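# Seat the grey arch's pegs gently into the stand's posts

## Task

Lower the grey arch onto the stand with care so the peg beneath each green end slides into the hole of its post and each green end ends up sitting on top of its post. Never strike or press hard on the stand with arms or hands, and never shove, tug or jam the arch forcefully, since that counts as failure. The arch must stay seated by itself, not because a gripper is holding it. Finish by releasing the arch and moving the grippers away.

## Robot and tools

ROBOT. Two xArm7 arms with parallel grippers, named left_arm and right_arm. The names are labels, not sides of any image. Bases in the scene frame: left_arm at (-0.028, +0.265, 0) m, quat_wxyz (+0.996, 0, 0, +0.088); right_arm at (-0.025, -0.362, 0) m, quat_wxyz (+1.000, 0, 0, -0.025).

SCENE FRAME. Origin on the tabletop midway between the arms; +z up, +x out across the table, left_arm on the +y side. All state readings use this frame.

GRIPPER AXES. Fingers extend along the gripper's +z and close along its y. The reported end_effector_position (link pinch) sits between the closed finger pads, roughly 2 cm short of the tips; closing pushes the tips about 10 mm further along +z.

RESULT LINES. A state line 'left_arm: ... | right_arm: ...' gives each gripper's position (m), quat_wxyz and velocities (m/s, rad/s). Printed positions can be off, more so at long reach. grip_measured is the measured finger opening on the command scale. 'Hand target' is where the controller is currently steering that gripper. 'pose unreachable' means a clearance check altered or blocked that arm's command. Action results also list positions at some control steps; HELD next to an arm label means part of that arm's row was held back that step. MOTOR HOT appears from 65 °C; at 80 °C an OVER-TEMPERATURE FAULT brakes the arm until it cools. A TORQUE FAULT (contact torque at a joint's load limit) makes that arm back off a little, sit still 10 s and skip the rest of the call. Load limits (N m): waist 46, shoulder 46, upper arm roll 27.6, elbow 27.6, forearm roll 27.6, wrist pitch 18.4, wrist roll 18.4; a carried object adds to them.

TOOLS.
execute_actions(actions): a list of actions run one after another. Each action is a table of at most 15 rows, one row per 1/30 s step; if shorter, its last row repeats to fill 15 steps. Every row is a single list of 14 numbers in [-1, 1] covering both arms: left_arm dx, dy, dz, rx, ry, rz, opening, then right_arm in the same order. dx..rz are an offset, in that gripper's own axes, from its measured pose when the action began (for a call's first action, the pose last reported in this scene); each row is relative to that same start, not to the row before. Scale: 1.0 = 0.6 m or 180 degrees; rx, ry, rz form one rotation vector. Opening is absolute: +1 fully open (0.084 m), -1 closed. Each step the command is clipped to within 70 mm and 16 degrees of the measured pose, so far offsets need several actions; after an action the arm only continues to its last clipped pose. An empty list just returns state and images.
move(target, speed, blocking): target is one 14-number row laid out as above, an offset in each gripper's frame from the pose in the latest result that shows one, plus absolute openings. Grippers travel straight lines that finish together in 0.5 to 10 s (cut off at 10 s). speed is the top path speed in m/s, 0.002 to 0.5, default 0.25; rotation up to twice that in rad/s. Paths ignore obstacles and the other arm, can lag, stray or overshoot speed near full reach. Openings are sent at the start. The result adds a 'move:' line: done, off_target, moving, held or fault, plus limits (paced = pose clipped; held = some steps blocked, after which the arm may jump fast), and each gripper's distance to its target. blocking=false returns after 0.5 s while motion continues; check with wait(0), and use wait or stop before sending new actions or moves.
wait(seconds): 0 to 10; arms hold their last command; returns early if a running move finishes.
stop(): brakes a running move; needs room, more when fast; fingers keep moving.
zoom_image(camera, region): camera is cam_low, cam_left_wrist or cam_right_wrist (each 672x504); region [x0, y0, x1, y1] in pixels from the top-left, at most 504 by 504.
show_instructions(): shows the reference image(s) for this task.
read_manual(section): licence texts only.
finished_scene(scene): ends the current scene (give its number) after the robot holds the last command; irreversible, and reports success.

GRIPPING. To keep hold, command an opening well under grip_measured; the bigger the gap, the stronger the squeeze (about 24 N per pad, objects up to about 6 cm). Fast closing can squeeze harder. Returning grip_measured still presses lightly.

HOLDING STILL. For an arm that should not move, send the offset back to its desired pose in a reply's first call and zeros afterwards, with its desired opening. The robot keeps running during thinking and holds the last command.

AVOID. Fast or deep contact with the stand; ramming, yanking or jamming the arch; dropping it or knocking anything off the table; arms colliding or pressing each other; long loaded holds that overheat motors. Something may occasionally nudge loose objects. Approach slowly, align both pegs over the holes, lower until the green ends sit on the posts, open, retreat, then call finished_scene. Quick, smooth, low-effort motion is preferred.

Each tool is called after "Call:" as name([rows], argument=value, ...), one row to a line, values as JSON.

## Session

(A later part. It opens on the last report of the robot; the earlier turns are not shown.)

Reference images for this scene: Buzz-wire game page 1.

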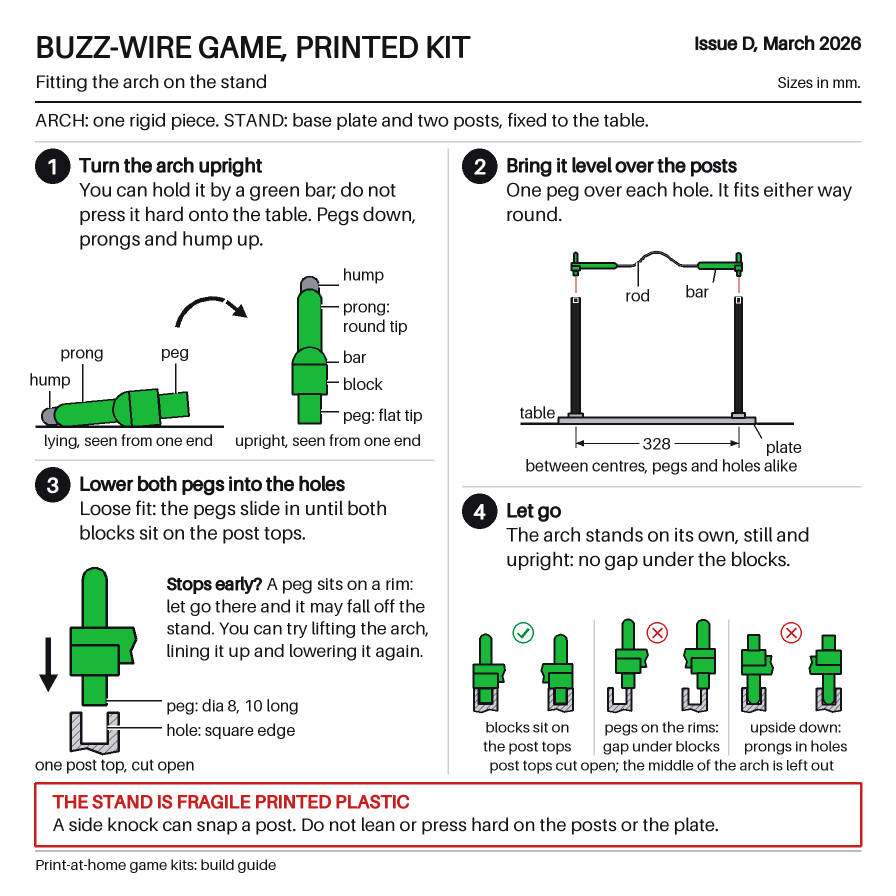

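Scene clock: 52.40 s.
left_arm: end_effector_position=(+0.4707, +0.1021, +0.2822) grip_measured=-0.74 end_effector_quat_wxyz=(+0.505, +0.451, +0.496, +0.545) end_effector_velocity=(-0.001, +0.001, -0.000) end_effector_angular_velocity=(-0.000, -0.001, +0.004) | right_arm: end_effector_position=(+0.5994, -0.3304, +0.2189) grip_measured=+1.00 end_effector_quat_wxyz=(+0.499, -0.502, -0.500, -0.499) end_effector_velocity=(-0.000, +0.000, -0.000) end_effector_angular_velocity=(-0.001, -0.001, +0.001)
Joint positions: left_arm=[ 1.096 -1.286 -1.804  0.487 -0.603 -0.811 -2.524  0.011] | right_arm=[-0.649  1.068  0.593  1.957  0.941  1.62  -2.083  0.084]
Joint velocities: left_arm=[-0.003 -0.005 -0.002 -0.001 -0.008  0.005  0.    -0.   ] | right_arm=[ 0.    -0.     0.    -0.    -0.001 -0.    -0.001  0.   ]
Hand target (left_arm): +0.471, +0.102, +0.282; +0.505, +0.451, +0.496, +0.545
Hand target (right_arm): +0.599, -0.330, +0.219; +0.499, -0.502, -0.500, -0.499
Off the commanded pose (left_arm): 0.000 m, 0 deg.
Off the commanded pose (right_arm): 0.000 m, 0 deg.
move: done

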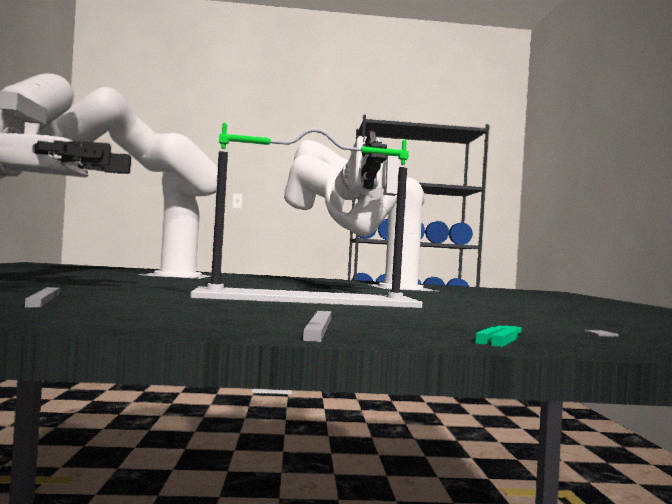

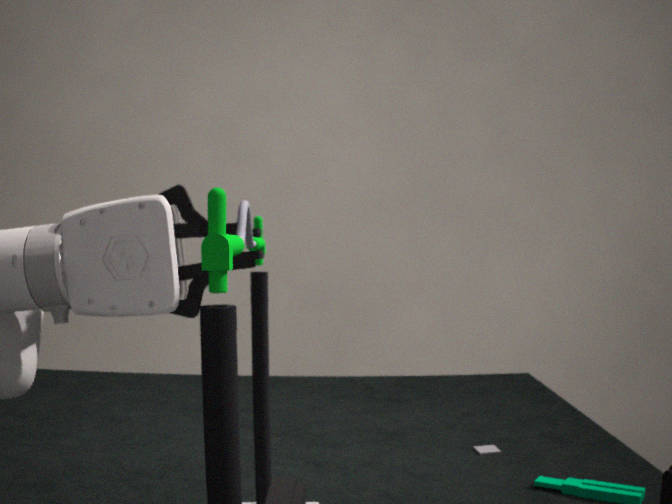

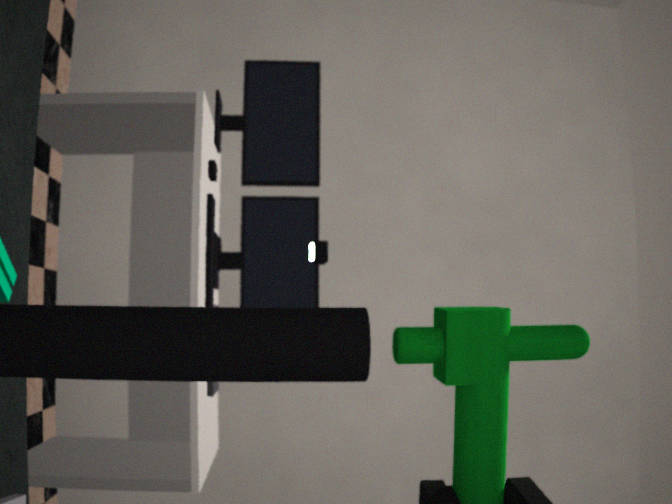

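Call:
move(target=[0.0004,-0.0166,-0.0018,0,0,0,-1,0,0,0,0,0,0,1], speed=0.007)

Call:
zoom_image(camera="cam_left_wrist", region=[160, 180, 320, 360])

Call:
zoom_image(camera="cam_low", region=[200, 100, 440, 200])

Scene clock: 60.53 s.
left_arm: end_effector_position=(+0.4708, +0.1024, +0.2721) grip_measured=-0.74 end_effector_quat_wxyz=(+0.504, +0.451, +0.496, +0.545) end_effector_velocity=(-0.000, -0.000, +0.000) end_effector_angular_velocity=(-0.000, -0.002, -0.001) | right_arm: end_effector_position=(+0.5994, -0.3304, +0.2189) grip_measured=+1.00 end_effector_quat_wxyz=(+0.499, -0.502, -0.500, -0.499) end_effector_velocity=(-0.000, +0.000, -0.000) end_effector_angular_velocity=(-0.002, +0.001, +0.001)
Joint positions: left_arm=[ 1.106 -1.309 -1.835  0.492 -0.628 -0.816 -2.538  0.011] | right_arm=[-0.649  1.068  0.593  1.957  0.941  1.62  -2.083  0.084]
Joint velocities: left_arm=[-0.001 -0.003 -0.001 -0.    -0.003 -0.002 -0.002 -0.   ] | right_arm=[ 0.    -0.    -0.     0.    -0.002 -0.     0.001  0.   ]
Hand target (left_arm): +0.471, +0.102, +0.272; +0.505, +0.451, +0.496, +0.545
Hand target (right_arm): +0.599, -0.330, +0.219; +0.499, -0.502, -0.500, -0.499
Off the commanded pose (left_arm): 0.000 m, 0 deg.
Off the commanded pose (right_arm): 0.000 m, 0 deg.
move: done

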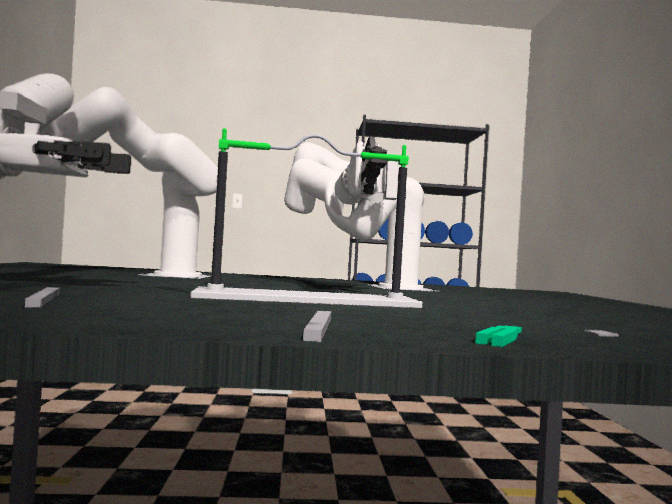

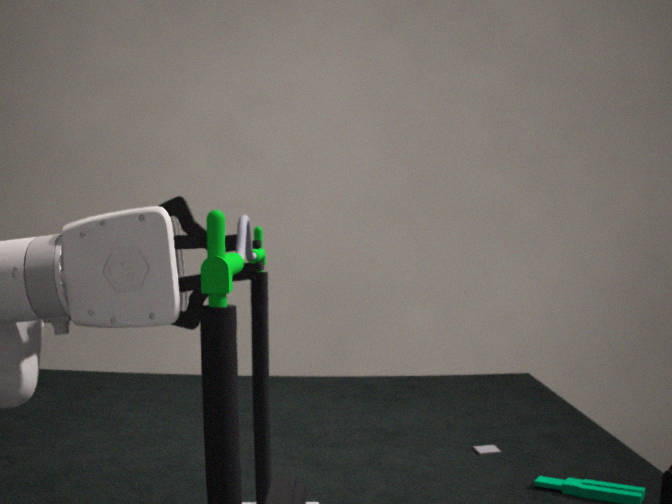

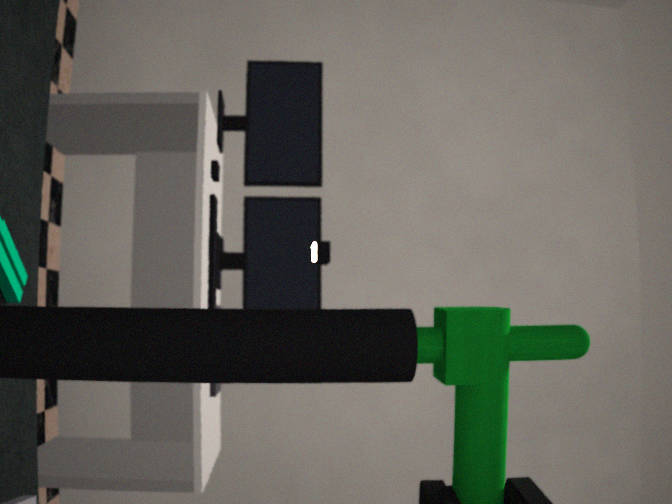

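Region (160, 180, 320, 360) of cam_left_wrist's 672x504 image, scaled by 2.800, with more detail than that image has.

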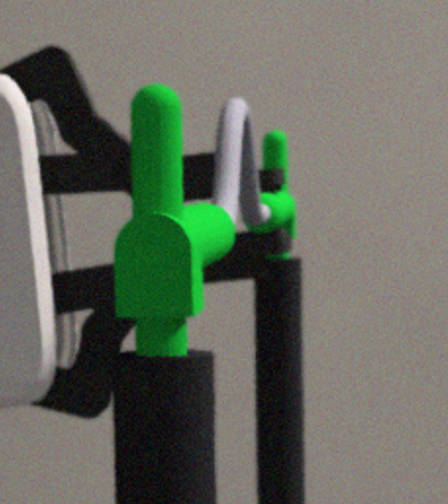

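Region (200, 100, 440, 200) of cam_low's 672x504 image, scaled by 2.100, with more detail than that image has; it fills the top 210 rows of this view, and the rest is white.

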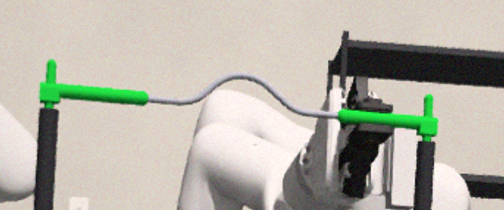

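Call:
move(target=[0,-0.0092,-0.001,0,0,0,-1,0,0,0,0,0,0,1], speed=0.007)

Call:
move(target=[0,0,0,0,0,0,-0.3,0,0,0,0,0,0,1])

Call:
move(target=[0,0.01,-0.15,0,0,0,-0.3,0,0,-0.08,0,0,0,1], speed=0.2)

Scene clock: 64.33 s.
left_arm: end_effector_position=(+0.4708, +0.1024, +0.2667) grip_measured=-0.74 end_effector_quat_wxyz=(+0.505, +0.451, +0.496, +0.545) end_effector_velocity=(-0.000, +0.000, -0.000) end_effector_angular_velocity=(+0.001, -0.003, -0.000) | right_arm: end_effector_position=(+0.5994, -0.3304, +0.2189) grip_measured=+1.00 end_effector_quat_wxyz=(+0.499, -0.502, -0.500, -0.499) end_effector_velocity=(-0.000, -0.000, -0.000) end_effector_angular_velocity=(-0.001, +0.002, +0.000)
Joint positions: left_arm=[ 1.111 -1.323 -1.851  0.495 -0.642 -0.818 -2.545  0.011] | right_arm=[-0.649  1.068  0.593  1.957  0.941  1.62  -2.083  0.084]
Joint velocities: left_arm=[ 0.001 -0.004 -0.003  0.    -0.004 -0.002 -0.001  0.   ] | right_arm=[-0.     0.    -0.    -0.    -0.001 -0.     0.001  0.   ]
Hand target (left_arm): +0.471, +0.102, +0.266; +0.504, +0.451, +0.496, +0.545
Hand target (right_arm): +0.599, -0.330, +0.219; +0.499, -0.502, -0.500, -0.499
Off the commanded pose (left_arm): 0.000 m, 0 deg.
Off the commanded pose (right_arm): 0.000 m, 0 deg.
move: done

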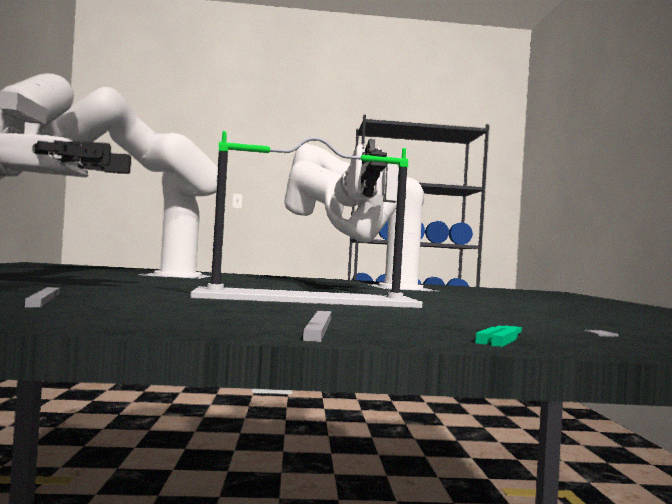

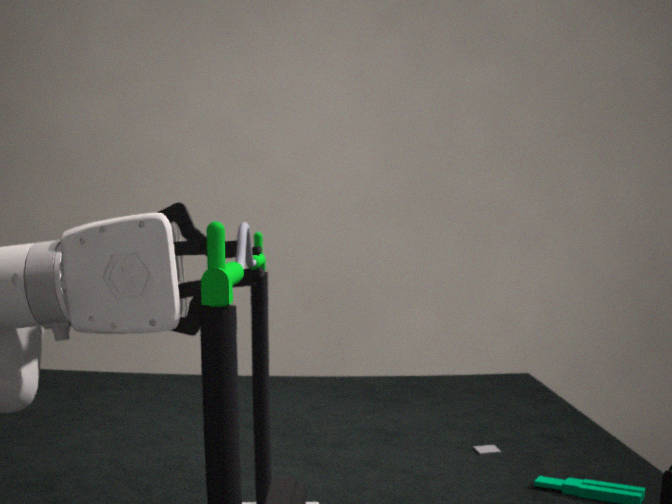

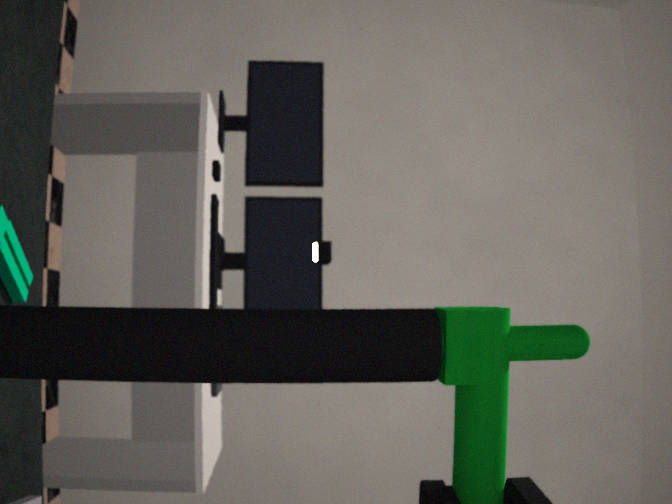

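Scene clock: 64.83 s.
left_arm: end_effector_position=(+0.4707, +0.1023, +0.2665) grip_measured=-0.32 end_effector_quat_wxyz=(+0.504, +0.451, +0.496, +0.544) end_effector_velocity=(+0.000, +0.001, +0.001) end_effector_angular_velocity=(-0.000, -0.001, +0.002) | right_arm: end_effector_position=(+0.5994, -0.3304, +0.2189) grip_measured=+1.00 end_effector_quat_wxyz=(+0.499, -0.502, -0.500, -0.499) end_effector_velocity=(+0.000, -0.000, +0.000) end_effector_angular_velocity=(+0.000, +0.001, -0.000)
Joint positions: left_arm=[ 1.111 -1.322 -1.852  0.495 -0.642 -0.818 -2.545  0.03 ] | right_arm=[-0.649  1.068  0.593  1.957  0.941  1.62  -2.083  0.084]
Joint velocities: left_arm=[0.001 0.    0.002 0.    0.    0.002 0.001 0.   ] | right_arm=[-0.     0.     0.    -0.     0.    -0.     0.001 -0.   ]
Hand target (left_arm): +0.471, +0.102, +0.267; +0.505, +0.451, +0.496, +0.545
Hand target (right_arm): +0.599, -0.330, +0.219; +0.499, -0.502, -0.500, -0.499
Off the commanded pose (left_arm): 0.000 m, 0 deg.
Off the commanded pose (right_arm): 0.000 m, 0 deg.
move: done

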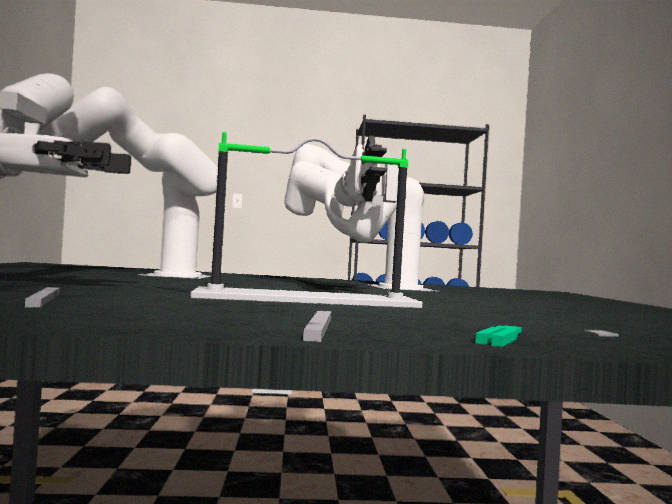

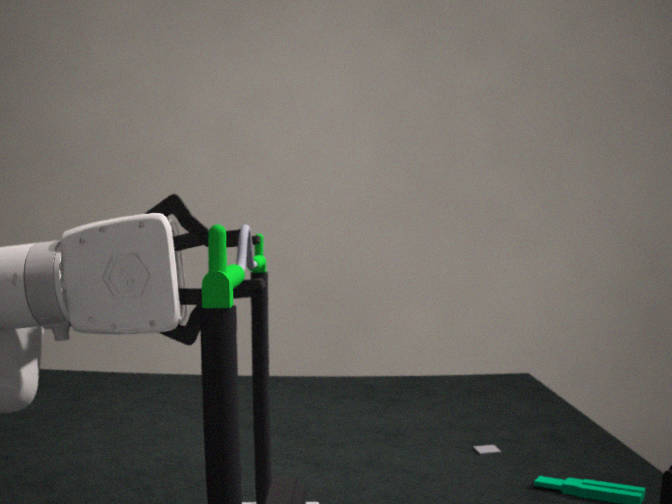

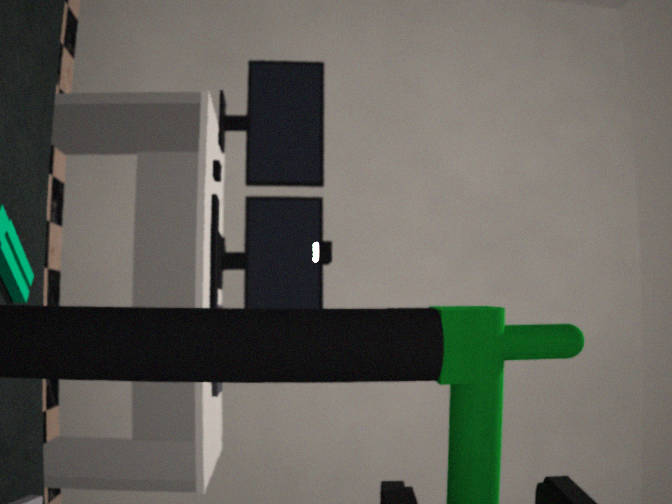

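Scene clock: 65.87 s.
left_arm: end_effector_position=(+0.3810, +0.0948, +0.2630) grip_measured=-0.32 end_effector_quat_wxyz=(+0.504, +0.451, +0.496, +0.544) end_effector_velocity=(-0.002, -0.000, +0.000) end_effector_angular_velocity=(+0.002, -0.002, +0.008) | right_arm: end_effector_position=(+0.5994, -0.3782, +0.2191) grip_measured=+1.00 end_effector_quat_wxyz=(+0.499, -0.502, -0.500, -0.499) end_effector_velocity=(-0.000, -0.003, -0.001) end_effector_angular_velocity=(-0.002, +0.002, -0.003)
Joint positions: left_arm=[ 0.716 -1.334 -1.923  0.278 -0.906 -0.674 -2.459  0.03 ] | right_arm=[-0.671  1.146  0.574  2.114  0.905  1.724 -2.032  0.084]
Joint velocities: left_arm=[-0.017 -0.013 -0.005  0.002 -0.025  0.025  0.012 -0.   ] | right_arm=[-0.003  0.002 -0.002  0.003 -0.001  0.001  0.002 -0.   ]
Hand target (left_arm): +0.381, +0.095, +0.263; +0.504, +0.451, +0.496, +0.544
Hand target (right_arm): +0.599, -0.378, +0.219; +0.499, -0.502, -0.500, -0.499
Off the commanded pose (left_arm): 0.000 m, 0 deg.
Off the commanded pose (right_arm): 0.000 m, 0 deg.
move: done

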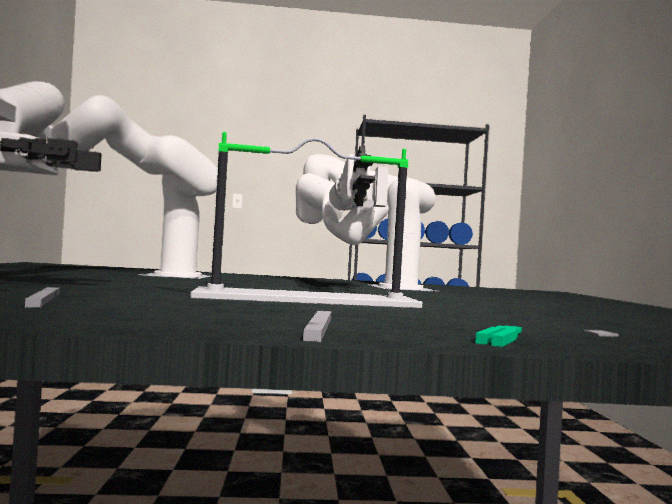

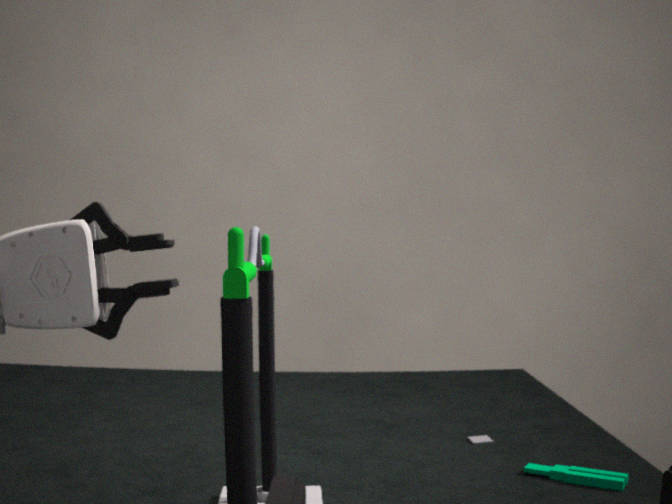

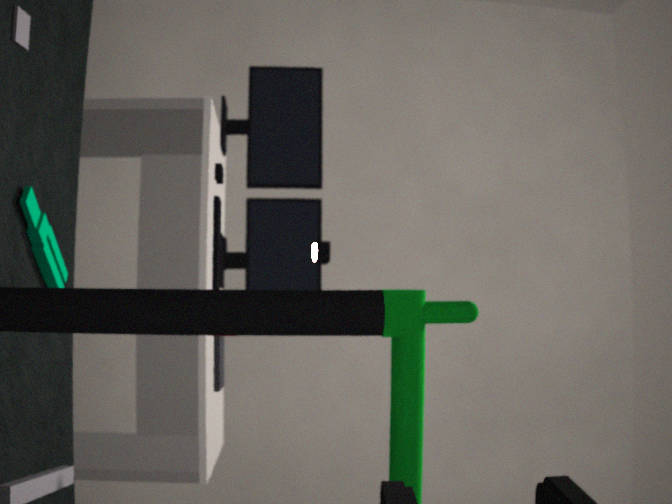

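Call:
finished_scene(scene=2)

The scene is finished: the task was done.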